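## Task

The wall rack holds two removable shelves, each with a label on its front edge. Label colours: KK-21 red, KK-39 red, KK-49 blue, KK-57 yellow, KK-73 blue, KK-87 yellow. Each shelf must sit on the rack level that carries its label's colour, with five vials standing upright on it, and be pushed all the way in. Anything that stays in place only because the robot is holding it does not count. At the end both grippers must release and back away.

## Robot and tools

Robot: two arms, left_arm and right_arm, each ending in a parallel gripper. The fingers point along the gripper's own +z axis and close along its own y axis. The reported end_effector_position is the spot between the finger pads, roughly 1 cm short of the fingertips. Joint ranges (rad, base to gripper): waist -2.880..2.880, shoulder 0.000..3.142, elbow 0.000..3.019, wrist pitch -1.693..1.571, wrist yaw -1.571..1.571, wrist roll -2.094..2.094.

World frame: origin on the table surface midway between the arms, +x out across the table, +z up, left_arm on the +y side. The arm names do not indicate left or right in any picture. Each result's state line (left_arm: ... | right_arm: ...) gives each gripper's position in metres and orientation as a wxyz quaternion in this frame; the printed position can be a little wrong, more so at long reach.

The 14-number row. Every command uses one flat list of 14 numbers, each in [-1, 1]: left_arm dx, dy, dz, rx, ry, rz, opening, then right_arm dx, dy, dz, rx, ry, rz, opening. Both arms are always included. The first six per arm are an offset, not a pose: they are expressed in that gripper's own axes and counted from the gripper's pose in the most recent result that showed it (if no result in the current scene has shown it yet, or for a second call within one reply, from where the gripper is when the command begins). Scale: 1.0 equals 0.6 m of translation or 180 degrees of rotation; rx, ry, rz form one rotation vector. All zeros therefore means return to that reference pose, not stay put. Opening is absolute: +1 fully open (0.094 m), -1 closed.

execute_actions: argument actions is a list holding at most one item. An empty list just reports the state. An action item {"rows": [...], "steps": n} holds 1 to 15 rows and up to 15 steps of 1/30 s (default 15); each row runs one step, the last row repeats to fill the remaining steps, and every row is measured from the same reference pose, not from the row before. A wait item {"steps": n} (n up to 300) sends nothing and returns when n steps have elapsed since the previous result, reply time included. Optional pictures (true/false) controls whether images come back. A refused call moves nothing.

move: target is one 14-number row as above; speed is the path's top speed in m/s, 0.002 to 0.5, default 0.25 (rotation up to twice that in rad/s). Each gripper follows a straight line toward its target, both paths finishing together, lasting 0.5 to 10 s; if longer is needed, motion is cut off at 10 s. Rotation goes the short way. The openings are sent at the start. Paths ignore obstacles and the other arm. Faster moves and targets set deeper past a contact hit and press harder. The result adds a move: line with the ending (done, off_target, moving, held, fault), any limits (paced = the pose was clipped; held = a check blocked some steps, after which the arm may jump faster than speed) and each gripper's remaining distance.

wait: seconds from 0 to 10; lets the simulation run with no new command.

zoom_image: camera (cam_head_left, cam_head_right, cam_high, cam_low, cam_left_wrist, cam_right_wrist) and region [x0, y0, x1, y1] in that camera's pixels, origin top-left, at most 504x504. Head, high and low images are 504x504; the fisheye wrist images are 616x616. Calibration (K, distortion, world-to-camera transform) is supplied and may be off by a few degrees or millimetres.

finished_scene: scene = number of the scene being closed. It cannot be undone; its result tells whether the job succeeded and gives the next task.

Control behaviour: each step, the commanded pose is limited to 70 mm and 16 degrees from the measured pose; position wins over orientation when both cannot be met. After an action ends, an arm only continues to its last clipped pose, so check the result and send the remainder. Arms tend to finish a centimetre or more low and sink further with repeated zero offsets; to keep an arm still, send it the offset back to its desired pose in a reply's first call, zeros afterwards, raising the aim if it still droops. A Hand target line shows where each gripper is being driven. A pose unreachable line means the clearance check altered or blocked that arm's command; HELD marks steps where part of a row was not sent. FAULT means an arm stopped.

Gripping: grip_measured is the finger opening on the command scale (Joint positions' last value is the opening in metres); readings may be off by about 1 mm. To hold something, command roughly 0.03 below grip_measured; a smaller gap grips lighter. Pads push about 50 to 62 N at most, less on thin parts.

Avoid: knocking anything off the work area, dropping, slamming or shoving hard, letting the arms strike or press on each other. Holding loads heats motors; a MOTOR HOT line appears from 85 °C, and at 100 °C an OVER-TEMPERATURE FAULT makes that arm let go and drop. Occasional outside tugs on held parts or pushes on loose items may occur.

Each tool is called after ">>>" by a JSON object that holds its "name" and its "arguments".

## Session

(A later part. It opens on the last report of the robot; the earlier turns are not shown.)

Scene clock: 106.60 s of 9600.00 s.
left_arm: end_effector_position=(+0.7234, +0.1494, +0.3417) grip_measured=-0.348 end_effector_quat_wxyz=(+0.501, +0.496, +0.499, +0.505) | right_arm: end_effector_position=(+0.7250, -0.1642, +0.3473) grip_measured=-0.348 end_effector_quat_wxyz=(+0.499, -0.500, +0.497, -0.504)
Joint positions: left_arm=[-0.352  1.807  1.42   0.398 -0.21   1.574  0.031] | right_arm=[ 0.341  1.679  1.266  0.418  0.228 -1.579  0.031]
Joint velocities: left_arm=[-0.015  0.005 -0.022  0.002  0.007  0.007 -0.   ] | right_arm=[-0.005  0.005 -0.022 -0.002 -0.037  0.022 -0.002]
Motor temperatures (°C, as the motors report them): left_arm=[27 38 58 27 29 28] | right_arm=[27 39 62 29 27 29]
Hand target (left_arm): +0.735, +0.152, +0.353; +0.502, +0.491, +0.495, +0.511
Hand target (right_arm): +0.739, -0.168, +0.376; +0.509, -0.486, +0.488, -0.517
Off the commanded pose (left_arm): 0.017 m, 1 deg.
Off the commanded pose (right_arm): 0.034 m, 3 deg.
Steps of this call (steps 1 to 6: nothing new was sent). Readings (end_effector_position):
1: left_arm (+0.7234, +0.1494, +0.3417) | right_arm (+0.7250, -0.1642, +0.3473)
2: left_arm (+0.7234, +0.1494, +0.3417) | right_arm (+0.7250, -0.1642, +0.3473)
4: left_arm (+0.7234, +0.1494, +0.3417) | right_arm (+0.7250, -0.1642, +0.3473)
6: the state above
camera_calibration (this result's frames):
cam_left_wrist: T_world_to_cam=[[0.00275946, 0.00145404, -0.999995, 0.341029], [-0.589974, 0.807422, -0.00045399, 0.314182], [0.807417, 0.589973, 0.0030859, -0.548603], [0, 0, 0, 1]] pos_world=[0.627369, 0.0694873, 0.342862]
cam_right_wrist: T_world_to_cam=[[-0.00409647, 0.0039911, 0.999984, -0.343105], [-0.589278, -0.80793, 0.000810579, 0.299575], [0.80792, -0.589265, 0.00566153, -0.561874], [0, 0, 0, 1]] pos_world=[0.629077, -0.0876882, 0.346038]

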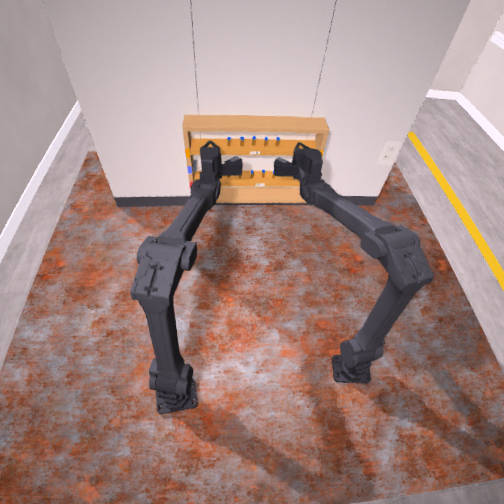

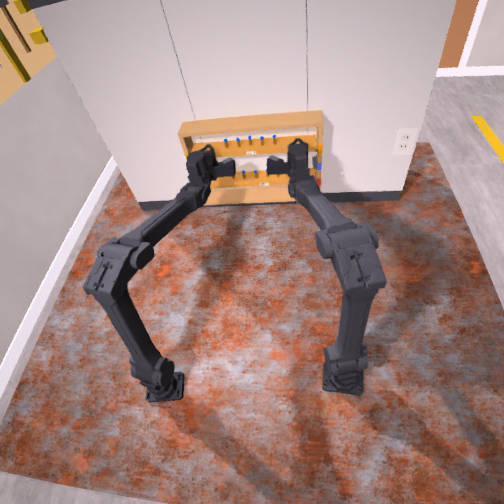

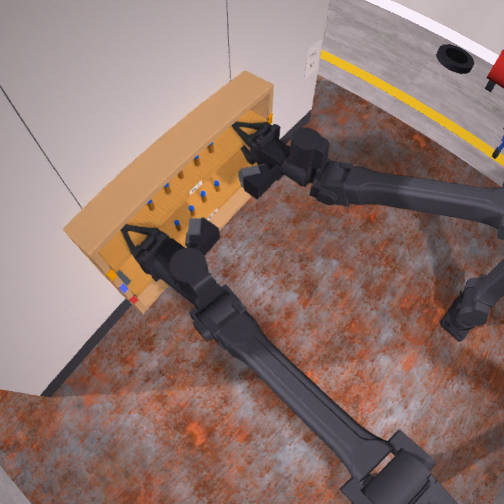

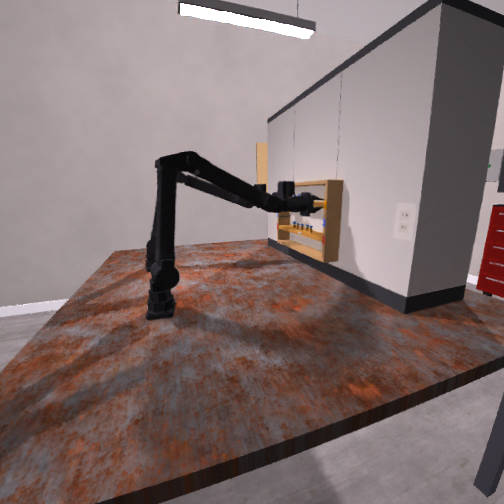

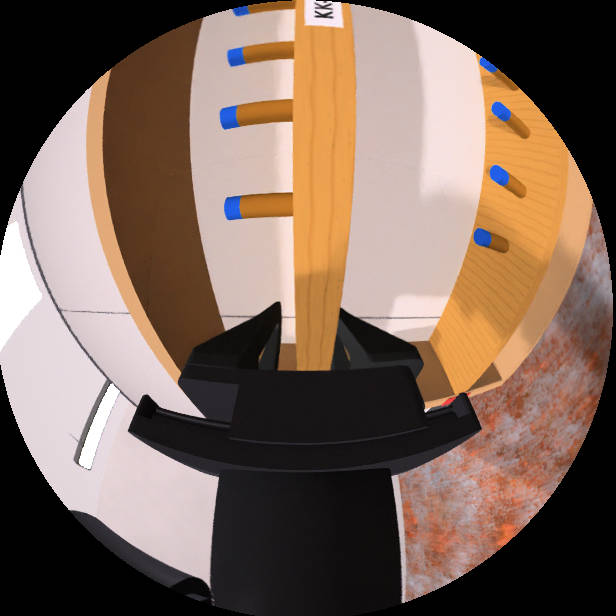

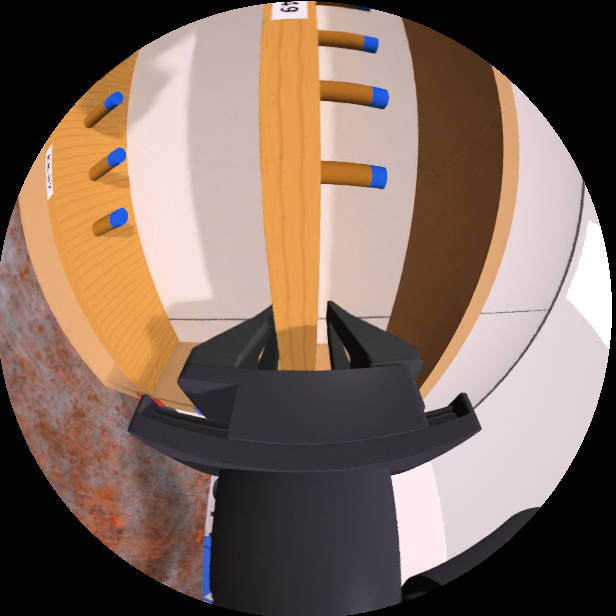

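>>> {"name": "execute_actions", "arguments": {"actions": [{"rows":[
[0.0027,0.0189,0.0207,-0.0046,0.0014,0.0022,-0.36,0.0047,-0.0477,0.0275,0.0137,0.0024,0.0006,-0.36],
[0.0027,0.0178,0.0207,-0.0043,0.0014,0.0023,-0.375,0.0047,-0.0467,0.0275,0.0134,0.0024,0.0006,-0.375],
[0.0027,0.0166,0.0207,-0.0040,0.0014,0.0023,-0.395,0.0047,-0.0457,0.0275,0.0132,0.0024,0.0005,-0.395],
[0.0027,0.0155,0.0207,-0.0037,0.0014,0.0024,-0.42,0.0047,-0.0447,0.0275,0.0129,0.0024,0.0004,-0.42],
[0.0027,0.0144,0.0207,-0.0033,0.0014,0.0025,-0.445,0.0047,-0.0437,0.0275,0.0126,0.0024,0.0004,-0.445],
[0.0027,0.0133,0.0207,-0.0030,0.0014,0.0026,-0.47,0.0047,-0.0427,0.0275,0.0123,0.0024,0.0003,-0.47],
[0.0027,0.0122,0.0207,-0.0027,0.0014,0.0027,-0.495,0.0047,-0.0417,0.0275,0.0120,0.0024,0.0002,-0.495],
[0.0027,0.0110,0.0207,-0.0024,0.0014,0.0027,-0.52,0.0047,-0.0407,0.0275,0.0118,0.0024,0.0001,-0.52],
[0.0027,0.0099,0.0207,-0.0021,0.0014,0.0028,-0.545,0.0047,-0.0397,0.0275,0.0115,0.0024,0.0001,-0.545],
[0.0027,0.0088,0.0207,-0.0018,0.0014,0.0029,-0.57,0.0047,-0.0387,0.0275,0.0112,0.0024,0.0,-0.57],
[0.0027,0.0088,0.0207,-0.0018,0.0014,0.0029,-0.59,0.0047,-0.0387,0.0275,0.0112,0.0024,0.0,-0.59],
[0.0027,0.0088,0.0207,-0.0018,0.0014,0.0029,-0.61,0.0047,-0.0387,0.0275,0.0112,0.0024,0.0,-0.61],
[0.0027,0.0088,0.0207,-0.0018,0.0014,0.0029,-0.63,0.0047,-0.0387,0.0275,0.0112,0.0024,0.0,-0.63],
[0.0027,0.0088,0.0207,-0.0018,0.0014,0.0029,-0.65,0.0047,-0.0387,0.0275,0.0112,0.0024,0.0,-0.65],
[0.0027,0.0088,0.0207,-0.0018,0.0014,0.0029,-0.666,0.0047,-0.0387,0.0275,0.0112,0.0024,0.0,-0.666]
],"steps":15}], "pictures": false}}

>>> {"name": "execute_actions", "arguments": {"actions": [{"steps":10}]}}

Scene clock: 123.03 s of 9600.00 s.
left_arm: end_effector_position=(+0.7245, +0.1492, +0.3365) grip_measured=-0.625 end_effector_quat_wxyz=(+0.497, +0.500, +0.500, +0.504) | right_arm: end_effector_position=(+0.7258, -0.1640, +0.3443) grip_measured=-0.624 end_effector_quat_wxyz=(+0.496, -0.503, +0.498, -0.503)
Joint positions: left_arm=[-0.352  1.812  1.42   0.393 -0.21   1.578  0.018] | right_arm=[ 0.341  1.682  1.266  0.416  0.228 -1.583  0.018]
Joint velocities: left_arm=[-0.005 -0.024 -0.002  0.002 -0.022  0.037 -0.   ] | right_arm=[ 0.005 -0.005  0.007 -0.012 -0.066 -0.037  0.   ]
Motor temperatures (°C, as the motors report them): left_arm=[27 38 59 27 29 28] | right_arm=[27 39 63 29 27 29]
Hand target (left_arm): +0.735, +0.151, +0.347; +0.499, +0.495, +0.496, +0.510
Hand target (right_arm): +0.739, -0.168, +0.371; +0.506, -0.489, +0.490, -0.514
Off the commanded pose (left_arm): 0.016 m, 1 deg.
Off the commanded pose (right_arm): 0.031 m, 2 deg.
Steps of this call (steps 1 to 90: nothing new was sent; then 12.93 s passed at rest; steps 91 to 105: all 15 steps of this action). Readings (end_effector_position):
91: left_arm (+0.7234, +0.1494, +0.3417) | right_arm (+0.7250, -0.1642, +0.3473)
92: left_arm (+0.7234, +0.1494, +0.3417) | right_arm (+0.7250, -0.1642, +0.3473)
94: left_arm (+0.7234, +0.1494, +0.3410) | right_arm (+0.7250, -0.1642, +0.3473)
98: left_arm (+0.7239, +0.1493, +0.3387) | right_arm (+0.7251, -0.1642, +0.3466)
105: the state above

Scene clock: 123.37 s of 9600.00 s.
left_arm: end_effector_position=(+0.7245, +0.1492, +0.3365) grip_measured=-0.625 end_effector_quat_wxyz=(+0.497, +0.500, +0.500, +0.504) | right_arm: end_effector_position=(+0.7258, -0.1640, +0.3443) grip_measured=-0.624 end_effector_quat_wxyz=(+0.496, -0.503, +0.497, -0.504)
Joint positions: left_arm=[-0.352  1.812  1.42   0.393 -0.21   1.578  0.018] | right_arm=[ 0.341  1.682  1.266  0.416  0.228 -1.584  0.018]
Joint velocities: left_arm=[-0.005  0.005 -0.007  0.007  0.007 -0.037 -0.001] | right_arm=[-0.015  0.015 -0.007 -0.002 -0.051 -0.022 -0.   ]
Motor temperatures (°C, as the motors report them): left_arm=[27 38 59 27 29 28] | right_arm=[27 39 63 29 27 29]
Hand target (left_arm): +0.735, +0.151, +0.347; +0.499, +0.495, +0.496, +0.510
Hand target (right_arm): +0.739, -0.168, +0.371; +0.506, -0.489, +0.490, -0.514
Off the commanded pose (left_arm): 0.016 m, 1 deg.
Off the commanded pose (right_arm): 0.031 m, 2 deg.
Steps of this call (steps 1 to 10: nothing new was sent). Readings (end_effector_position):
1: left_arm (+0.7245, +0.1492, +0.3365) | right_arm (+0.7258, -0.1640, +0.3443)
2: left_arm (+0.7245, +0.1492, +0.3365) | right_arm (+0.7258, -0.1640, +0.3443)
4: left_arm (+0.7245, +0.1492, +0.3365) | right_arm (+0.7258, -0.1640, +0.3443)
8: left_arm (+0.7245, +0.1492, +0.3365) | right_arm (+0.7258, -0.1640, +0.3443)
10: the state above
camera_calibration (this result's frames):
cam_left_wrist: T_world_to_cam=[[-0.00735501, 0.00734755, -0.999946, 0.342246], [-0.589945, 0.807378, 0.0102719, 0.311386], [0.80741, 0.589988, -0.00160362, -0.547759], [0, 0, 0, 1]] pos_world=[0.628484, 0.0692502, 0.33815]
cam_right_wrist: T_world_to_cam=[[0.00185974, 0.00955744, 0.999953, -0.343454], [-0.589257, -0.807898, 0.00881772, 0.297369], [0.807944, -0.589245, 0.00412931, -0.561828], [0, 0, 0, 1]] pos_world=[0.629791, -0.0875281, 0.343135]

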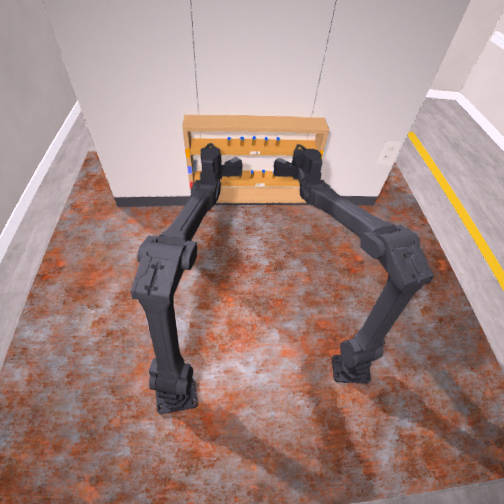

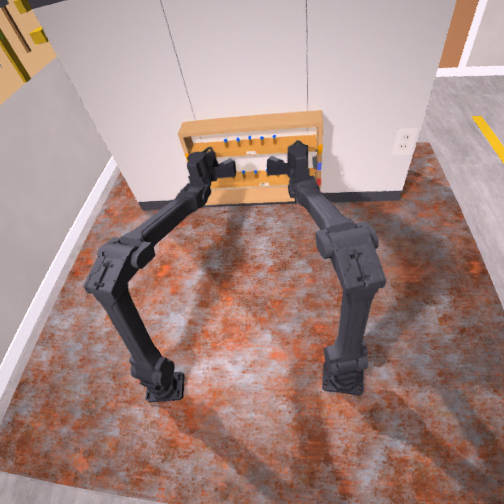

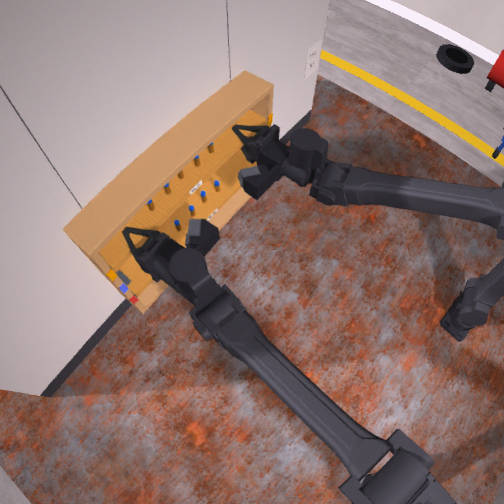

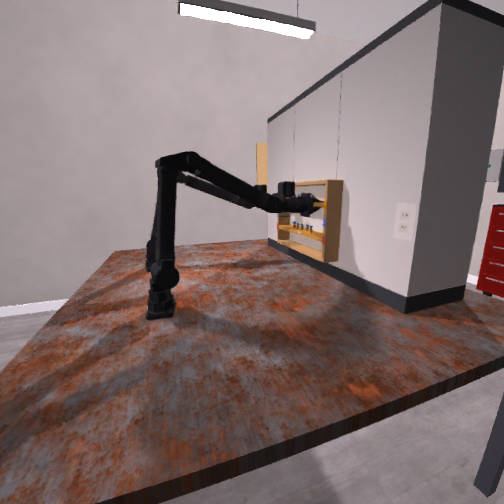

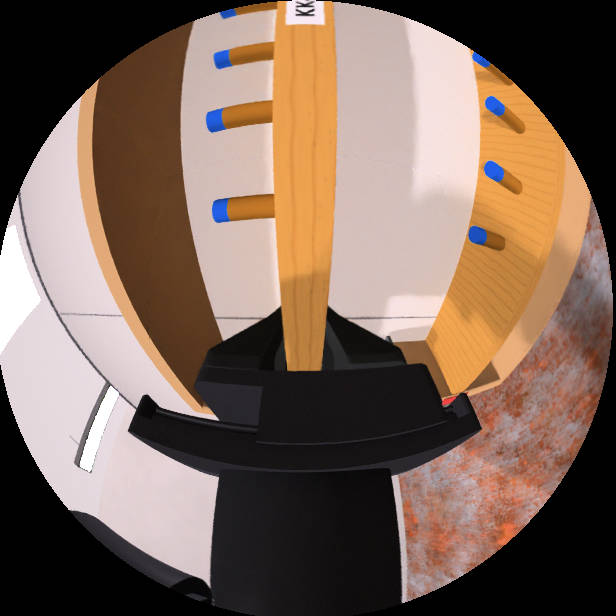

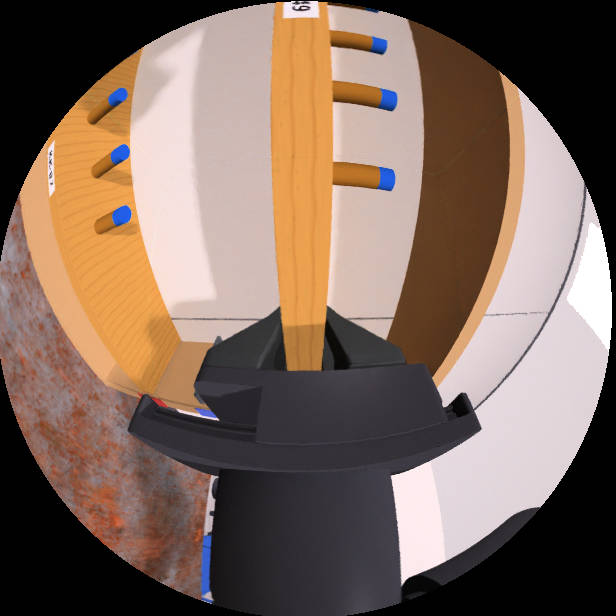

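>>> {"name": "execute_actions", "arguments": {"actions": [{"rows":[
[0.0020,0.0230,0.0162,-0.0070,0.0010,-0.0002,-0.666,0.0038,-0.0485,0.0228,0.0149,0.0019,0.0024,-0.666],
[0.0005,0.0306,0.0126,-0.0098,0.0004,-0.0009,-0.666,0.0022,-0.0550,0.0181,0.0174,0.0012,0.0031,-0.666],
[-0.0010,0.0389,0.0086,-0.0128,-0.0002,-0.0018,-0.666,0.0004,-0.0622,0.0129,0.0201,0.0005,0.0039,-0.666],
[-0.0027,0.0479,0.0044,-0.0160,-0.0009,-0.0027,-0.666,-0.0016,-0.0700,0.0074,0.0230,-0.0003,0.0047,-0.666],
[-0.0044,0.0568,0.0001,-0.0193,-0.0016,-0.0036,-0.666,-0.0036,-0.0777,0.0018,0.0260,-0.0011,0.0055,-0.666],
[-0.0061,0.0658,-0.0042,-0.0225,-0.0022,-0.0045,-0.666,-0.0055,-0.0855,-0.0038,0.0289,-0.0019,0.0064,-0.666],
[-0.0077,0.0741,-0.0081,-0.0255,-0.0029,-0.0053,-0.666,-0.0073,-0.0927,-0.0089,0.0316,-0.0027,0.0071,-0.666],
[-0.0090,0.0810,-0.0114,-0.0280,-0.0034,-0.0060,-0.666,-0.0088,-0.0986,-0.0132,0.0339,-0.0033,0.0078,-0.666],
[-0.0100,0.0865,-0.0152,-0.0300,-0.0038,-0.0065,-0.666,-0.0100,-0.1034,-0.0183,0.0357,-0.0038,0.0083,-0.666],
[-0.0100,0.0865,-0.0177,-0.0300,-0.0038,-0.0065,-0.666,-0.0100,-0.1034,-0.0208,0.0357,-0.0038,0.0083,-0.666],
[-0.0100,0.0865,-0.0210,-0.0300,-0.0038,-0.0065,-0.666,-0.0100,-0.1034,-0.0241,0.0357,-0.0038,0.0083,-0.666],
[-0.0100,0.0865,-0.0252,-0.0300,-0.0038,-0.0065,-0.666,-0.0100,-0.1034,-0.0283,0.0357,-0.0038,0.0083,-0.666],
[-0.0100,0.0865,-0.0302,-0.0300,-0.0038,-0.0065,-0.666,-0.0100,-0.1034,-0.0333,0.0357,-0.0038,0.0083,-0.666],
[-0.0100,0.0865,-0.0352,-0.0300,-0.0038,-0.0065,-0.666,-0.0100,-0.1034,-0.0383,0.0357,-0.0038,0.0083,-0.666],
[-0.0100,0.0865,-0.0395,-0.0300,-0.0038,-0.0065,-0.666,-0.0100,-0.1034,-0.0426,0.0357,-0.0038,0.0083,-0.666]
],"steps":15}], "pictures": false}}

>>> {"name": "execute_actions", "arguments": {"actions": [{"steps":12}]}}

Scene clock: 156.53 s of 9600.00 s.
left_arm: end_effector_position=(+0.7174, +0.1500, +0.3396) grip_measured=-0.625 end_effector_quat_wxyz=(+0.497, +0.499, +0.499, +0.505) | right_arm: end_effector_position=(+0.7201, -0.1633, +0.3465) grip_measured=-0.624 end_effector_quat_wxyz=(+0.498, -0.502, +0.496, -0.504)
Joint positions: left_arm=[-0.353  1.792  1.399  0.398 -0.211  1.579  0.018] | right_arm=[ 0.343  1.668  1.25   0.422  0.228 -1.584  0.018]
Joint velocities: left_arm=[-0.005 -0.181 -0.247  0.042 -0.081 -0.007 -0.   ] | right_arm=[ 0.034 -0.171 -0.198  0.037  0.168 -0.051 -0.001]
Motor temperatures (°C, as the motors report them): left_arm=[27 39 59 27 29 28] | right_arm=[27 39 64 29 27 29]
Hand target (left_arm): +0.702, +0.143, +0.387; +0.527, +0.474, +0.478, +0.519
Hand target (right_arm): +0.701, -0.159, +0.404; +0.532, -0.470, +0.473, -0.521
Off the commanded pose (left_arm): 0.052 m, 5 deg.
Off the commanded pose (right_arm): 0.063 m, 6 deg.
Steps of this call (steps 1 to 90: nothing new was sent; then 29.67 s passed at rest; steps 91 to 105: all 15 steps of this action). Readings (end_effector_position):
91: left_arm (+0.7245, +0.1492, +0.3365) | right_arm (+0.7258, -0.1640, +0.3443)
92: left_arm (+0.7245, +0.1492, +0.3365) | right_arm (+0.7258, -0.1640, +0.3443)
94: left_arm (+0.7245, +0.1492, +0.3365) | right_arm (+0.7258, -0.1640, +0.3443)
98: left_arm (+0.7242, +0.1493, +0.3376) | right_arm (+0.7257, -0.1640, +0.3448)
105: the state above

Scene clock: 156.93 s of 9600.00 s.
left_arm: end_effector_position=(+0.7102, +0.1502, +0.3473) grip_measured=-0.625 end_effector_quat_wxyz=(+0.500, +0.497, +0.496, +0.507) | right_arm: end_effector_position=(+0.7126, -0.1632, +0.3536) grip_measured=-0.624 end_effector_quat_wxyz=(+0.502, -0.499, +0.494, -0.505)
Joint positions: left_arm=[-0.355  1.77   1.383  0.403 -0.213  1.582  0.018] | right_arm=[ 0.346  1.646  1.234  0.426  0.23  -1.584  0.018]
Joint velocities: left_arm=[-0.015 -0.005  0.012  0.012  0.022  0.007 -0.   ] | right_arm=[ 0.015 -0.005 -0.002 -0.007  0.007  0.007 -0.   ]
Motor temperatures (°C, as the motors report them): left_arm=[27 39 59 27 29 28] | right_arm=[27 40 64 29 27 29]
Hand target (left_arm): +0.702, +0.143, +0.387; +0.528, +0.473, +0.478, +0.519
Hand target (right_arm): +0.701, -0.159, +0.404; +0.533, -0.470, +0.473, -0.521
Off the commanded pose (left_arm): 0.043 m, 5 deg.
Off the commanded pose (right_arm): 0.054 m, 6 deg.
Steps of this call (steps 1 to 12: nothing new was sent). Readings (end_effector_position):
1: left_arm (+0.7150, +0.1503, +0.3399) | right_arm (+0.7177, -0.1631, +0.3468)
2: left_arm (+0.7132, +0.1504, +0.3405) | right_arm (+0.7156, -0.1632, +0.3472)
4: left_arm (+0.7113, +0.1505, +0.3428) | right_arm (+0.7135, -0.1630, +0.3496)
8: left_arm (+0.7102, +0.1502, +0.3470) | right_arm (+0.7126, -0.1632, +0.3532)
12: the state above
camera_calibration (this result's frames):
cam_left_wrist: T_world_to_cam=[[0.00606023, 0.00872922, -0.999944, 0.343268], [-0.589757, 0.807574, 0.00347562, 0.304201], [0.807558, 0.589702, 0.0100422, -0.54092], [0, 0, 0, 1]] pos_world=[0.614149, 0.0703202, 0.347624]
cam_right_wrist: T_world_to_cam=[[-0.0133972, 0.00596789, 0.999892, -0.342411], [-0.586215, -0.81015, -0.00301906, 0.291796], [0.810045, -0.586192, 0.0143522, -0.555338], [0, 0, 0, 1]] pos_world=[0.616316, -0.0870927, 0.351225]

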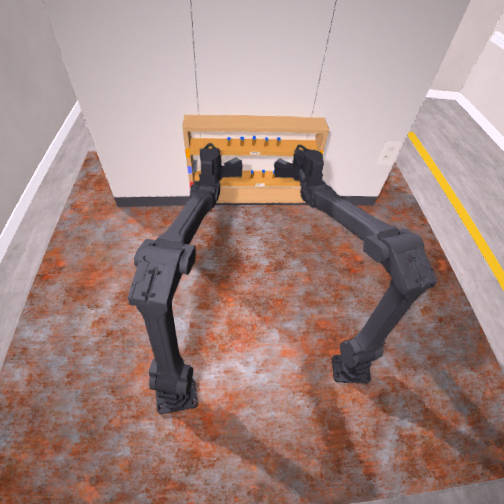

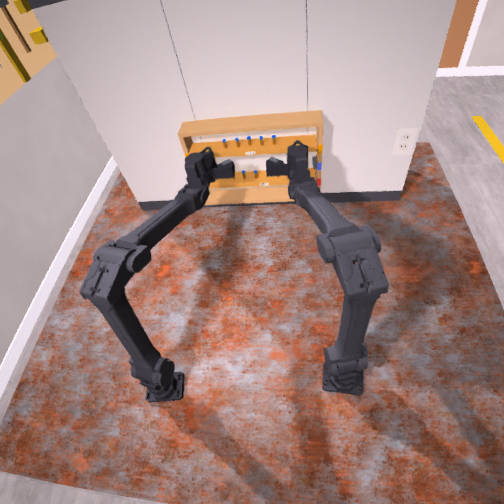

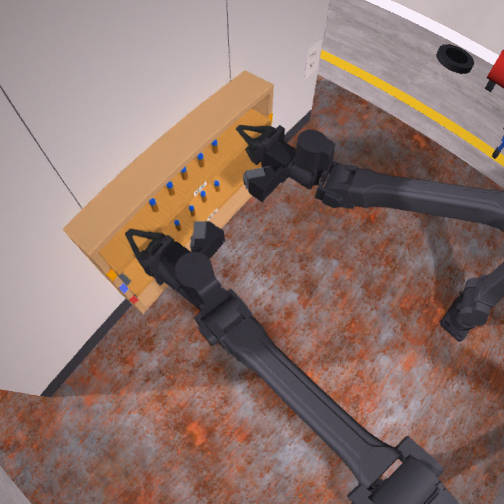

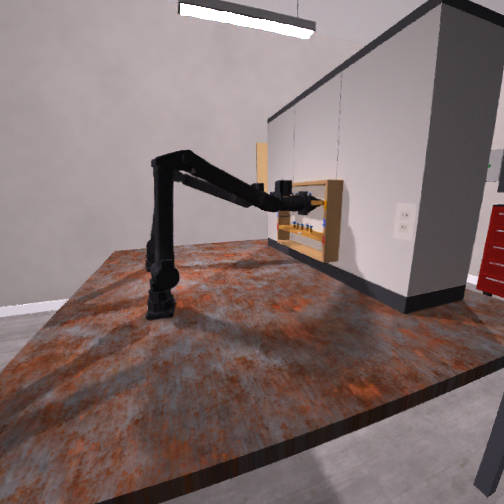

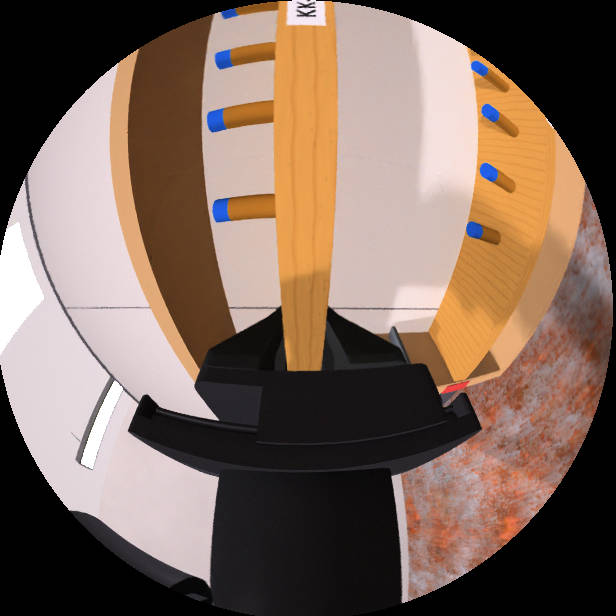

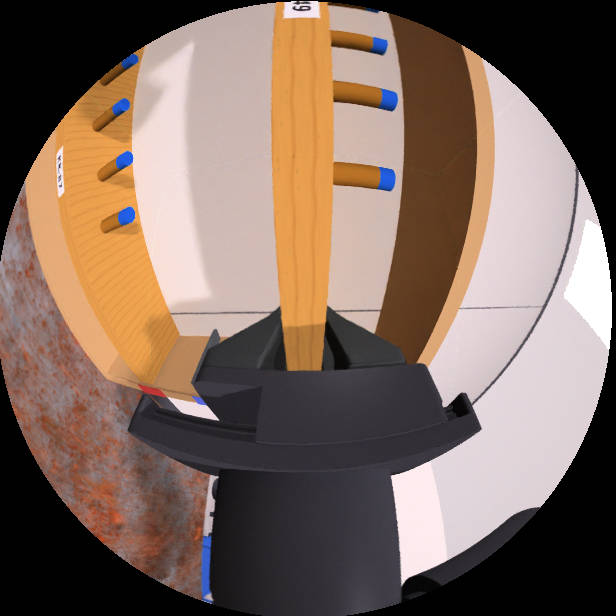

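>>> {"name": "execute_actions", "arguments": {"actions": []}}

Scene clock: 171.80 s of 9600.00 s.
left_arm: end_effector_position=(+0.7102, +0.1502, +0.3473) grip_measured=-0.625 end_effector_quat_wxyz=(+0.500, +0.497, +0.496, +0.507) | right_arm: end_effector_position=(+0.7126, -0.1632, +0.3536) grip_measured=-0.624 end_effector_quat_wxyz=(+0.502, -0.499, +0.494, -0.505)
Joint positions: left_arm=[-0.355  1.77   1.383  0.403 -0.213  1.582  0.018] | right_arm=[ 0.346  1.646  1.234  0.426  0.23  -1.584  0.018]
Joint velocities: left_arm=[ 0.005  0.005 -0.012 -0.007  0.051 -0.037  0.001] | right_arm=[-0.005 -0.005  0.012 -0.002  0.037 -0.081 -0.001]
Motor temperatures (°C, as the motors report them): left_arm=[27 40 56 27 29 28] | right_arm=[27 41 60 29 27 29]
Hand target (left_arm): +0.702, +0.143, +0.387; +0.528, +0.473, +0.478, +0.519
Hand target (right_arm): +0.701, -0.159, +0.404; +0.533, -0.470, +0.473, -0.521
Off the commanded pose (left_arm): 0.043 m, 5 deg.
Off the commanded pose (right_arm): 0.054 m, 6 deg.
Steps of this call (steps 1 to 90: nothing new was sent; then 11.87 s passed at rest). Readings (end_effector_position):
1: left_arm (+0.7102, +0.1502, +0.3473) | right_arm (+0.7126, -0.1632, +0.3536)
2: left_arm (+0.7102, +0.1502, +0.3473) | right_arm (+0.7126, -0.1632, +0.3536)
4: left_arm (+0.7102, +0.1502, +0.3473) | right_arm (+0.7126, -0.1632, +0.3536)
8: left_arm (+0.7102, +0.1502, +0.3473) | right_arm (+0.7126, -0.1632, +0.3536)
90: the state above
camera_calibration (this result's frames):
cam_left_wrist: T_world_to_cam=[[0.00605765, 0.00911066, -0.99994, 0.343212], [-0.589761, 0.807569, 0.00378514, 0.304098], [0.807555, 0.589703, 0.0102651, -0.540995], [0, 0, 0, 1]] pos_world=[0.614149, 0.0703196, 0.347594]
cam_right_wrist: T_world_to_cam=[[-0.0133972, 0.00596789, 0.999892, -0.342411], [-0.586215, -0.81015, -0.00301906, 0.291796], [0.810045, -0.586192, 0.0143522, -0.555338], [0, 0, 0, 1]] pos_world=[0.616316, -0.0870927, 0.351225]

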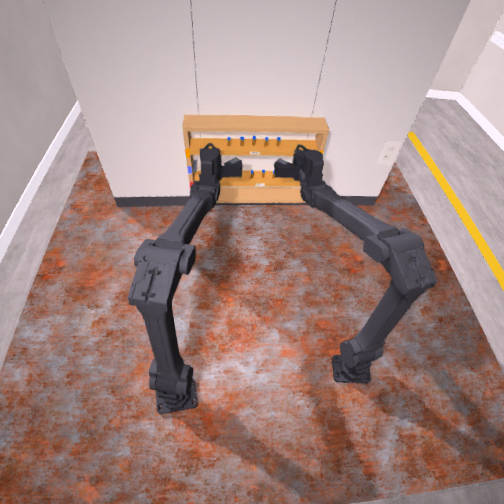

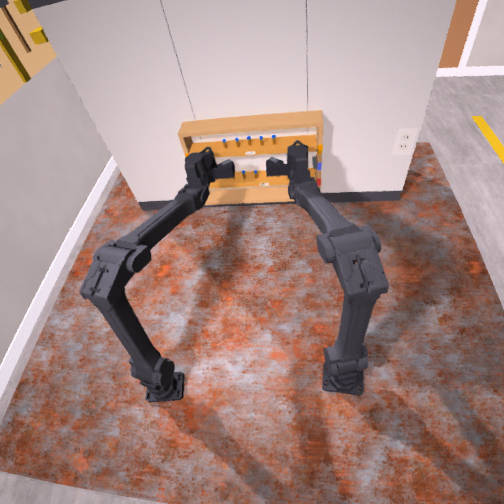

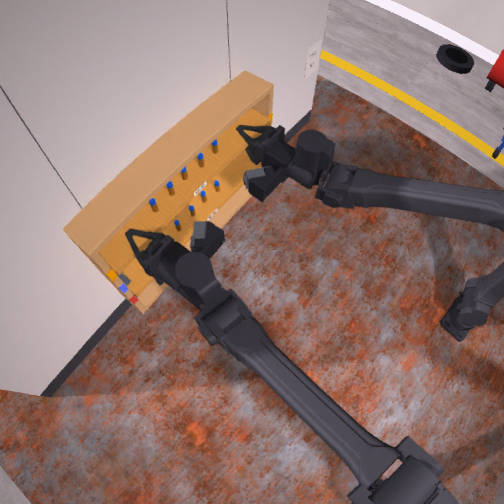

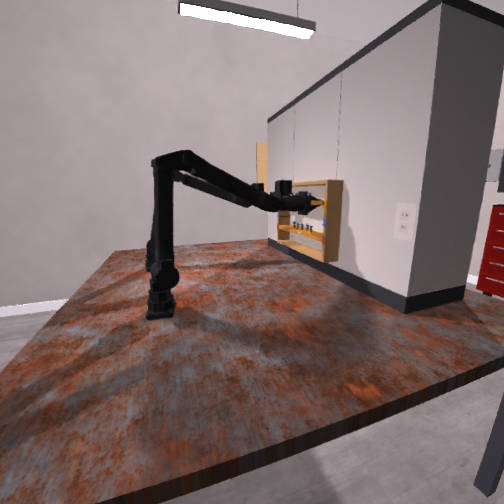

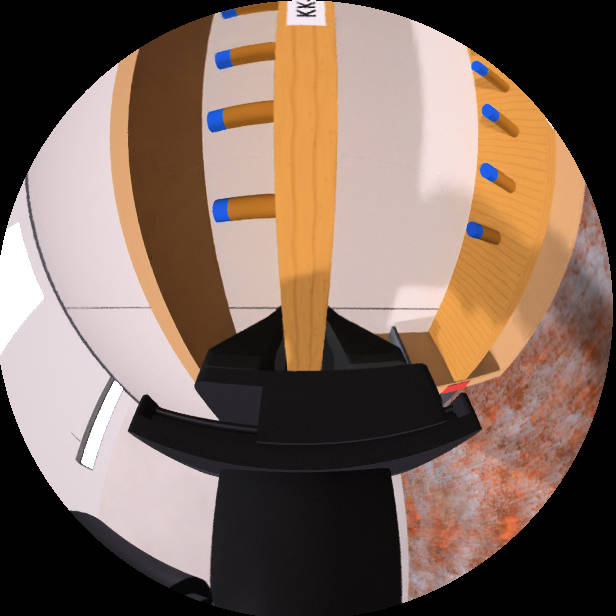

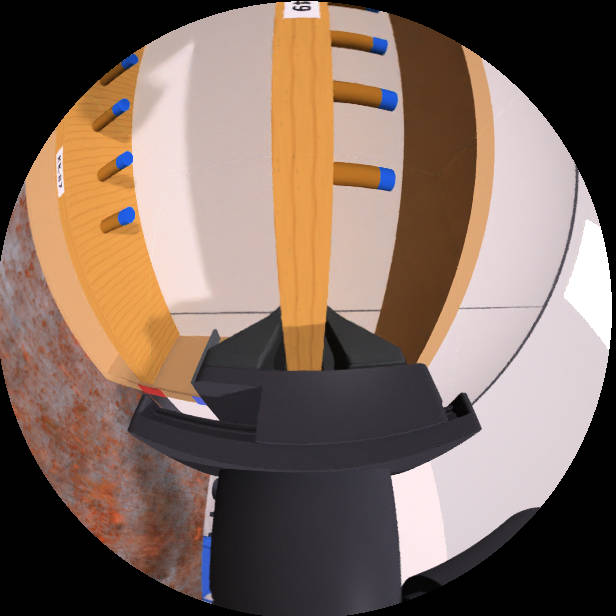

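>>> {"name": "execute_actions", "arguments": {"actions": [{"rows": [[-0.0117,0.0684,-0.0177,-0.0259,-0.0035,-0.0068,-0.666,-0.0086,-0.0879,-0.0227,0.0309,-0.0025,0.0064,-0.666],[-0.0118,0.0685,-0.0210,-0.0258,-0.0035,-0.0067,-0.666,-0.0085,-0.0880,-0.0261,0.0308,-0.0025,0.0063,-0.666],[-0.0119,0.0686,-0.0250,-0.0256,-0.0035,-0.0067,-0.666,-0.0084,-0.0881,-0.0302,0.0306,-0.0025,0.0063,-0.666],[-0.0120,0.0687,-0.0297,-0.0254,-0.0035,-0.0067,-0.666,-0.0083,-0.0882,-0.0350,0.0304,-0.0025,0.0063,-0.666],[-0.0122,0.0688,-0.0350,-0.0251,-0.0035,-0.0066,-0.666,-0.0082,-0.0883,-0.0405,0.0301,-0.0025,0.0062,-0.666],[-0.0123,0.0690,-0.0403,-0.0249,-0.0035,-0.0065,-0.666,-0.0081,-0.0884,-0.0460,0.0299,-0.0025,0.0061,-0.666],[-0.0124,0.0691,-0.0457,-0.0247,-0.0035,-0.0065,-0.666,-0.0079,-0.0886,-0.0514,0.0297,-0.0025,0.0061,-0.666],[-0.0126,0.0692,-0.0510,-0.0244,-0.0035,-0.0064,-0.666,-0.0078,-0.0887,-0.0569,0.0294,-0.0025,0.0060,-0.666],[-0.0127,0.0693,-0.0563,-0.0242,-0.0035,-0.0064,-0.666,-0.0077,-0.0888,-0.0624,0.0292,-0.0025,0.0060,-0.666],[-0.0128,0.0695,-0.0617,-0.0239,-0.0035,-0.0063,-0.666,-0.0075,-0.0890,-0.0678,0.0289,-0.0025,0.0059,-0.666],[-0.0130,0.0696,-0.0670,-0.0237,-0.0035,-0.0063,-0.666,-0.0074,-0.0891,-0.0733,0.0287,-0.0025,0.0059,-0.666],[-0.0131,0.0697,-0.0723,-0.0235,-0.0035,-0.0062,-0.666,-0.0073,-0.0892,-0.0788,0.0285,-0.0025,0.0058,-0.666],[-0.0132,0.0699,-0.0770,-0.0232,-0.0035,-0.0062,-0.666,-0.0071,-0.0894,-0.0835,0.0282,-0.0025,0.0058,-0.666],[-0.0133,0.0700,-0.0803,-0.0231,-0.0035,-0.0061,-0.666,-0.0071,-0.0895,-0.0870,0.0281,-0.0025,0.0057,-0.666],[-0.0133,0.0700,-0.0823,-0.0230,-0.0035,-0.0061,-0.666,-0.0070,-0.0895,-0.0890,0.0280,-0.0025,0.0057,-0.666]], "steps": 15}], "pictures": false}}

>>> {"name": "execute_actions", "arguments": {"actions": [{"steps": 12}], "pictures": false}}

Scene clock: 193.60 s of 9600.00 s.
left_arm: end_effector_position=(+0.6736, +0.1486, +0.3444) grip_measured=-0.625 end_effector_quat_wxyz=(+0.495, +0.501, +0.499, +0.504) | right_arm: end_effector_position=(+0.6753, -0.1655, +0.3506) grip_measured=-0.624 end_effector_quat_wxyz=(+0.496, -0.503, +0.498, -0.503)
Joint positions: left_arm=[-0.372  1.685  1.269  0.416 -0.229  1.582  0.018] | right_arm=[ 0.36   1.556  1.127  0.427  0.248 -1.584  0.018]
Joint velocities: left_arm=[-0.044 -0.249 -0.193  0.027 -0.037 -0.022 -0.   ] | right_arm=[ 0.015 -0.259 -0.168 -0.017 -0.007  0.007 -0.001]
Motor temperatures (°C, as the motors report them): left_arm=[27 41 55 27 29 28] | right_arm=[27 42 58 29 27 29]
Hand target (left_arm): +0.661, +0.142, +0.387; +0.525, +0.477, +0.479, +0.518
Hand target (right_arm): +0.659, -0.160, +0.404; +0.529, -0.474, +0.474, -0.520
Off the commanded pose (left_arm): 0.047 m, 5 deg.
Off the commanded pose (right_arm): 0.059 m, 6 deg.
Steps of this call (steps 1 to 90: nothing new was sent; then 18.30 s passed at rest; steps 91 to 105: all 15 steps of this action). Readings (end_effector_position):
91: left_arm (+0.7101, +0.1503, +0.3470) | right_arm (+0.7124, -0.1633, +0.3531)
92: left_arm (+0.7095, +0.1504, +0.3466) | right_arm (+0.7121, -0.1634, +0.3527)
94: left_arm (+0.7069, +0.1504, +0.3448) | right_arm (+0.7094, -0.1634, +0.3512)
98: left_arm (+0.6965, +0.1499, +0.3407) | right_arm (+0.6989, -0.1638, +0.3467)
105: the state above

Scene clock: 194.00 s of 9600.00 s.
left_arm: end_effector_position=(+0.6673, +0.1480, +0.3557) grip_measured=-0.625 end_effector_quat_wxyz=(+0.501, +0.497, +0.495, +0.508) | right_arm: end_effector_position=(+0.6686, -0.1662, +0.3614) grip_measured=-0.624 end_effector_quat_wxyz=(+0.501, -0.498, +0.494, -0.506)
Joint positions: left_arm=[-0.375  1.663  1.26   0.421 -0.23   1.584  0.018] | right_arm=[ 0.362  1.532  1.118  0.43   0.249 -1.584  0.018]
Joint velocities: left_arm=[-0.005  0.005 -0.007 -0.007  0.051  0.007  0.   ] | right_arm=[ 0.005 -0.015 -0.002  0.002  0.022 -0.007 -0.001]
Motor temperatures (°C, as the motors report them): left_arm=[27 41 55 27 29 28] | right_arm=[27 42 58 29 27 29]
Hand target (left_arm): +0.661, +0.142, +0.387; +0.525, +0.476, +0.479, +0.517
Hand target (right_arm): +0.659, -0.160, +0.404; +0.529, -0.474, +0.474, -0.520
Off the commanded pose (left_arm): 0.034 m, 4 deg.
Off the commanded pose (right_arm): 0.047 m, 5 deg.
Steps of this call (steps 1 to 12: nothing new was sent). Readings (end_effector_position):
1: left_arm (+0.6712, +0.1484, +0.3463) | right_arm (+0.6728, -0.1658, +0.3526)
2: left_arm (+0.6695, +0.1483, +0.3488) | right_arm (+0.6709, -0.1658, +0.3547)
4: left_arm (+0.6680, +0.1481, +0.3531) | right_arm (+0.6693, -0.1663, +0.3589)
8: left_arm (+0.6673, +0.1480, +0.3557) | right_arm (+0.6686, -0.1662, +0.3614)
12: the state above

>>> {"name": "execute_actions", "arguments": {"actions": [{"rows": [[-0.0096,0.056,-0.0128,-0.0221,-0.0032,-0.0064,-0.666,-0.0121,-0.0765,-0.0177,0.0277,-0.0035,0.006,-0.666],[-0.0095,0.056,-0.0162,-0.0221,-0.0032,-0.0064,-0.666,-0.0122,-0.0765,-0.0210,0.0277,-0.0035,0.006,-0.666],[-0.0094,0.056,-0.0202,-0.0221,-0.0032,-0.0064,-0.666,-0.0123,-0.0765,-0.0250,0.0277,-0.0035,0.006,-0.666],[-0.0092,0.056,-0.0248,-0.0221,-0.0032,-0.0064,-0.666,-0.0125,-0.0765,-0.0297,0.0277,-0.0035,0.006,-0.666],[-0.0090,0.056,-0.0302,-0.0221,-0.0032,-0.0064,-0.666,-0.0126,-0.0765,-0.0350,0.0277,-0.0035,0.006,-0.666],[-0.0089,0.056,-0.0355,-0.0221,-0.0032,-0.0064,-0.666,-0.0128,-0.0765,-0.0403,0.0277,-0.0035,0.006,-0.666],[-0.0087,0.056,-0.0408,-0.0221,-0.0032,-0.0064,-0.666,-0.0130,-0.0765,-0.0457,0.0277,-0.0035,0.006,-0.666],[-0.0085,0.056,-0.0462,-0.0221,-0.0032,-0.0064,-0.666,-0.0132,-0.0765,-0.0510,0.0277,-0.0035,0.006,-0.666],[-0.0083,0.056,-0.0515,-0.0221,-0.0032,-0.0064,-0.666,-0.0133,-0.0765,-0.0563,0.0277,-0.0035,0.006,-0.666],[-0.0082,0.056,-0.0568,-0.0221,-0.0032,-0.0064,-0.666,-0.0135,-0.0765,-0.0617,0.0277,-0.0035,0.006,-0.666],[-0.0080,0.056,-0.0622,-0.0221,-0.0032,-0.0064,-0.666,-0.0137,-0.0765,-0.0670,0.0277,-0.0035,0.006,-0.666],[-0.0078,0.056,-0.0675,-0.0221,-0.0032,-0.0064,-0.666,-0.0138,-0.0765,-0.0723,0.0277,-0.0035,0.006,-0.666],[-0.0077,0.056,-0.0722,-0.0221,-0.0032,-0.0064,-0.666,-0.0140,-0.0765,-0.0770,0.0277,-0.0035,0.006,-0.666],[-0.0076,0.056,-0.0755,-0.0221,-0.0032,-0.0064,-0.666,-0.0141,-0.0765,-0.0803,0.0277,-0.0035,0.006,-0.666],[-0.0075,0.056,-0.0775,-0.0221,-0.0032,-0.0064,-0.666,-0.0142,-0.0765,-0.0823,0.0277,-0.0035,0.006,-0.666]], "steps": 15}], "pictures": false}}

>>> {"name": "execute_actions", "arguments": {"actions": [{"rows": [[-0.0095,0.0648,-0.0180,-0.0263,-0.0035,-0.0065,-0.666,-0.0100,-0.0828,-0.0228,0.0310,-0.0035,0.0065,-0.666],[-0.0087,0.0550,-0.0151,-0.0246,-0.0031,-0.0062,-0.666,-0.0091,-0.0718,-0.0192,0.0289,-0.0031,0.0060,-0.666],[-0.0079,0.0445,-0.0121,-0.0229,-0.0028,-0.0060,-0.666,-0.0082,-0.0600,-0.0155,0.0268,-0.0028,0.0056,-0.666],[-0.0071,0.0333,-0.0092,-0.0212,-0.0025,-0.0057,-0.666,-0.0073,-0.0477,-0.0119,0.0247,-0.0025,0.0051,-0.666],[-0.0063,0.0215,-0.0064,-0.0195,-0.0022,-0.0055,-0.666,-0.0065,-0.0343,-0.0084,0.0226,-0.0022,0.0046,-0.666],[-0.0055,0.0097,-0.0036,-0.0177,-0.0018,-0.0053,-0.666,-0.0056,-0.0213,-0.0049,0.0205,-0.0018,0.0041,-0.666],[-0.0050,0.0,-0.0017,-0.0166,-0.0016,-0.0051,-0.666,-0.0050,-0.0108,-0.0025,0.0191,-0.0016,0.0038,-0.666],[-0.0050,-0.0053,-0.0017,-0.0166,-0.0016,-0.0051,-0.666,-0.0050,-0.0057,-0.0025,0.0191,-0.0016,0.0038,-0.666],[-0.0050,-0.0107,-0.0017,-0.0166,-0.0016,-0.0051,-0.666,-0.0050,-0.0005,-0.0025,0.0191,-0.0016,0.0038,-0.666],[-0.0050,-0.0160,-0.0017,-0.0166,-0.0016,-0.0051,-0.666,-0.0050,0.0047,-0.0025,0.0191,-0.0016,0.0038,-0.666],[-0.0050,-0.0213,-0.0017,-0.0166,-0.0016,-0.0051,-0.666,-0.0050,0.0098,-0.0025,0.0191,-0.0016,0.0038,-0.666],[-0.0050,-0.0267,-0.0017,-0.0166,-0.0016,-0.0051,-0.666,-0.0050,0.0150,-0.0025,0.0191,-0.0016,0.0038,-0.666],[-0.0050,-0.0313,-0.0017,-0.0166,-0.0016,-0.0051,-0.666,-0.0050,0.0195,-0.0025,0.0191,-0.0016,0.0038,-0.666],[-0.0050,-0.0347,-0.0017,-0.0166,-0.0016,-0.0051,-0.666,-0.0050,0.0227,-0.0025,0.0191,-0.0016,0.0038,-0.666],[-0.0050,-0.0367,-0.0017,-0.0166,-0.0016,-0.0051,-0.666,-0.0050,0.0247,-0.0025,0.0191,-0.0016,0.0038,-0.666]], "steps": 15}], "pictures": false}}

>>> {"name": "execute_actions", "arguments": {"actions": [{"steps": 12}], "pictures": true}}

Scene clock: 259.47 s of 9600.00 s.
left_arm: end_effector_position=(+0.6332, +0.1507, +0.3479) grip_measured=-0.625 end_effector_quat_wxyz=(+0.495, +0.501, +0.499, +0.505) | right_arm: end_effector_position=(+0.6348, -0.1642, +0.3537) grip_measured=-0.624 end_effector_quat_wxyz=(+0.496, -0.503, +0.498, -0.504)
Joint positions: left_arm=[-0.385  1.585  1.152  0.435 -0.244  1.583  0.018] | right_arm=[ 0.384  1.456  1.023  0.432  0.273 -1.584  0.018]
Joint velocities: left_arm=[-0.044 -0.21  -0.178  0.037 -0.11   0.007  0.   ] | right_arm=[ 0.044 -0.239 -0.178 -0.007  0.037  0.051 -0.   ]
Motor temperatures (°C, as the motors report them): left_arm=[27 41 55 28 29 28] | right_arm=[27 42 58 29 27 29]
Hand target (left_arm): +0.621, +0.144, +0.387; +0.525, +0.477, +0.479, +0.517
Hand target (right_arm): +0.619, -0.159, +0.404; +0.529, -0.473, +0.474, -0.520
Off the commanded pose (left_arm): 0.043 m, 5 deg.
Off the commanded pose (right_arm): 0.056 m, 6 deg.
Steps of this call (steps 1 to 90: nothing new was sent; then 61.97 s passed at rest; steps 91 to 105: all 15 steps of this action). Readings (end_effector_position):
91: left_arm (+0.6673, +0.1480, +0.3557) | right_arm (+0.6686, -0.1663, +0.3614)
92: left_arm (+0.6672, +0.1480, +0.3553) | right_arm (+0.6685, -0.1661, +0.3612)
94: left_arm (+0.6654, +0.1485, +0.3537) | right_arm (+0.6670, -0.1657, +0.3597)
98: left_arm (+0.6558, +0.1501, +0.3477) | right_arm (+0.6577, -0.1643, +0.3534)
105: the state above

Scene clock: 259.97 s of 9600.00 s.
left_arm: end_effector_position=(+0.6301, +0.1503, +0.3188) grip_measured=-0.625 end_effector_quat_wxyz=(+0.499, +0.498, +0.497, +0.507) | right_arm: end_effector_position=(+0.6314, -0.1642, +0.3256) grip_measured=-0.624 end_effector_quat_wxyz=(+0.497, -0.501, +0.495, -0.506)
Joint positions: left_arm=[-0.387  1.617  1.098  0.529 -0.244  1.583  0.018] | right_arm=[ 0.386  1.487  0.967  0.526  0.275 -1.589  0.018]
Joint velocities: left_arm=[-0.005  0.181 -0.139  0.129  0.007 -0.022  0.   ] | right_arm=[ 0.005  0.181 -0.154  0.168  0.022  0.081 -0.001]
Motor temperatures (°C, as the motors report them): left_arm=[27 41 55 28 29 28] | right_arm=[27 42 58 29 27 29]
Hand target (left_arm): +0.632, +0.148, +0.326; +0.513, +0.485, +0.489, +0.513
Hand target (right_arm): +0.633, -0.161, +0.339; +0.514, -0.486, +0.485, -0.514
Off the commanded pose (left_arm): 0.008 m, 3 deg.
Off the commanded pose (right_arm): 0.014 m, 3 deg.
Steps of this call (steps 1 to 15: all 15 steps of this action). Readings (end_effector_position):
1: left_arm (+0.6309, +0.1505, +0.3495) | right_arm (+0.6324, -0.1643, +0.3555)
2: left_arm (+0.6294, +0.1506, +0.3513) | right_arm (+0.6310, -0.1642, +0.3572)
4: left_arm (+0.6289, +0.1507, +0.3547) | right_arm (+0.6305, -0.1644, +0.3603)
8: left_arm (+0.6283, +0.1507, +0.3516) | right_arm (+0.6293, -0.1646, +0.3580)
15: the state above

Scene clock: 260.37 s of 9600.00 s.
left_arm: end_effector_position=(+0.6312, +0.1501, +0.3037) grip_measured=-0.625 end_effector_quat_wxyz=(+0.495, +0.502, +0.501, +0.502) | right_arm: end_effector_position=(+0.6322, -0.1642, +0.3116) grip_measured=-0.624 end_effector_quat_wxyz=(+0.492, -0.506, +0.498, -0.504)
Joint positions: left_arm=[-0.387  1.635  1.088  0.541 -0.244  1.576  0.018] | right_arm=[ 0.386  1.504  0.956  0.539  0.277 -1.588  0.018]
Joint velocities: left_arm=[-0.024 -0.005 -0.002 -0.012 -0.022 -0.066  0.   ] | right_arm=[ 0.005 -0.024 -0.012  0.017  0.007  0.007  0.   ]
Motor temperatures (°C, as the motors report them): left_arm=[27 41 55 28 29 28] | right_arm=[27 42 58 29 27 29]
Hand target (left_arm): +0.632, +0.148, +0.326; +0.513, +0.485, +0.488, +0.513
Hand target (right_arm): +0.633, -0.161, +0.339; +0.514, -0.486, +0.485, -0.514
Off the commanded pose (left_arm): 0.022 m, 3 deg.
Off the commanded pose (right_arm): 0.027 m, 4 deg.
Steps of this call (steps 1 to 12: nothing new was sent). Readings (end_effector_position):
1: left_arm (+0.6304, +0.1503, +0.3136) | right_arm (+0.6316, -0.1642, +0.3208)
2: left_arm (+0.6306, +0.1502, +0.3092) | right_arm (+0.6318, -0.1642, +0.3166)
4: left_arm (+0.6310, +0.1501, +0.3035) | right_arm (+0.6322, -0.1642, +0.3112)
8: left_arm (+0.6312, +0.1501, +0.3032) | right_arm (+0.6322, -0.1642, +0.3111)
12: the state above
camera_calibration (this result's frames):
cam_left_wrist: T_world_to_cam=[[-0.0147626, 0.00719419, -0.999865, 0.31348], [-0.58924, 0.807828, 0.0145123, 0.254212], [0.807823, 0.589375, -0.00768654, -0.471351], [0, 0, 0, 1]] pos_world=[0.535188, 0.0701882, 0.306125]
cam_right_wrist: T_world_to_cam=[[0.00997838, 0.016428, 0.999815, -0.314508], [-0.59128, -0.806239, 0.0191484, 0.240714], [0.806404, -0.591362, 0.00166858, -0.484849], [0, 0, 0, 1]] pos_world=[0.536452, -0.0874812, 0.31065]

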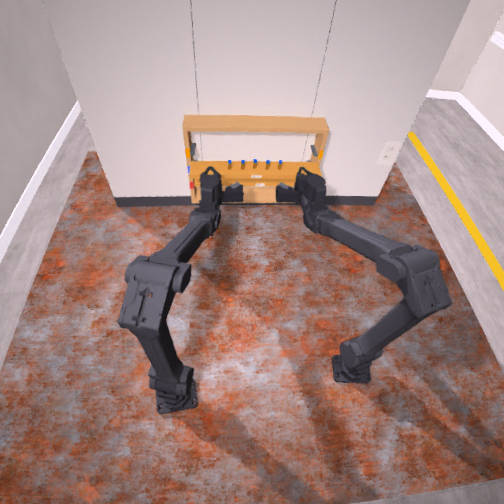

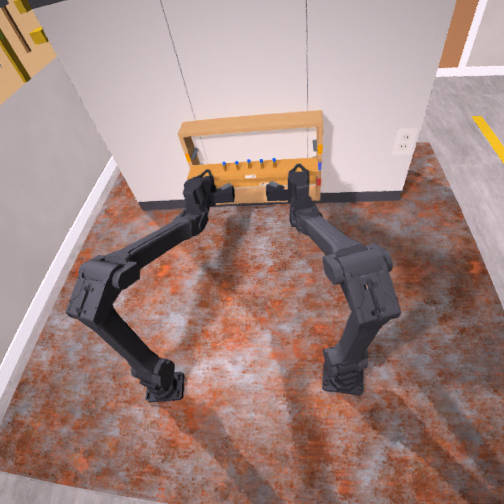

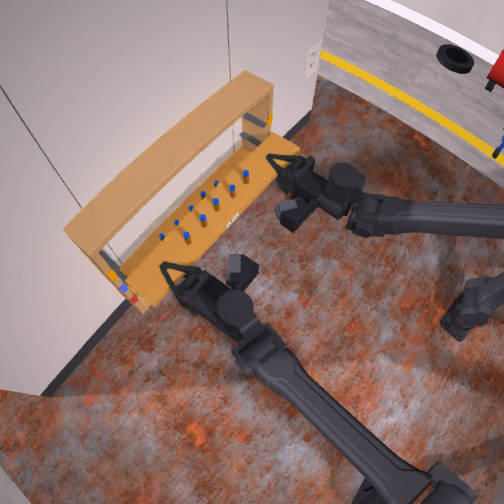

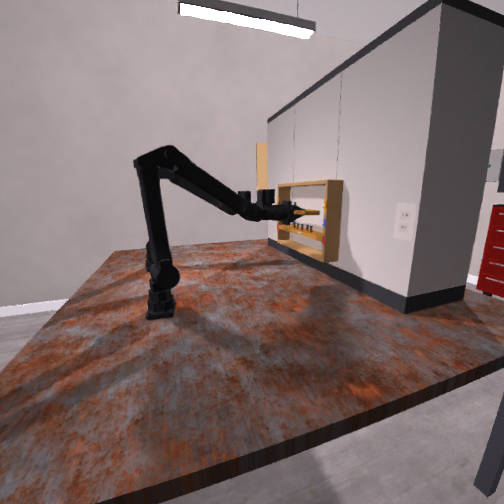

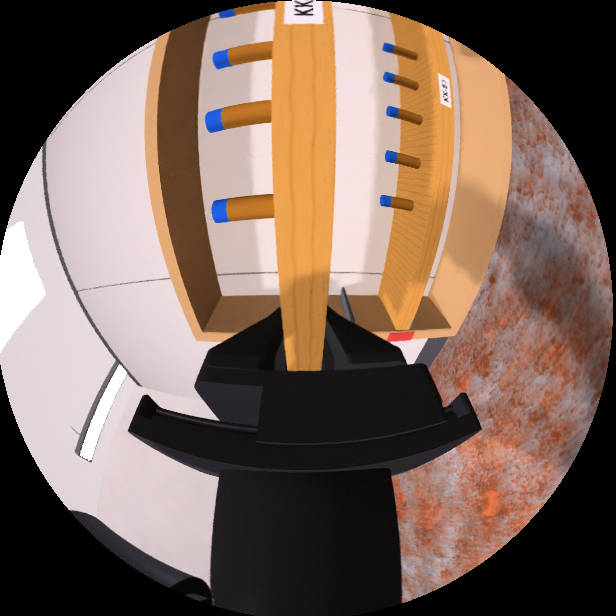

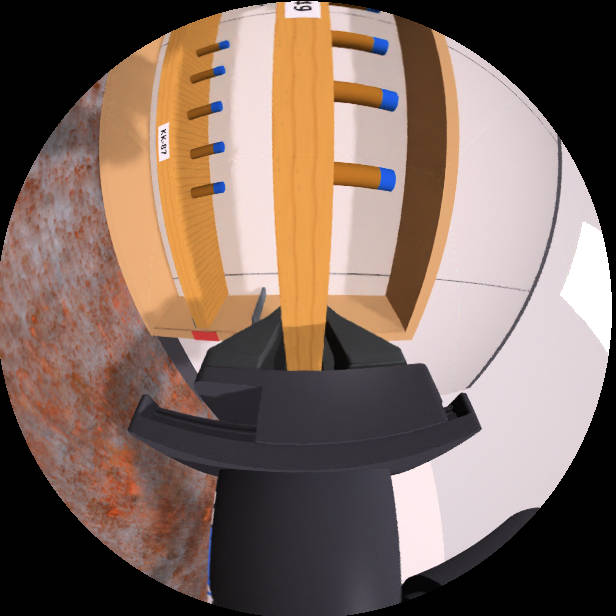

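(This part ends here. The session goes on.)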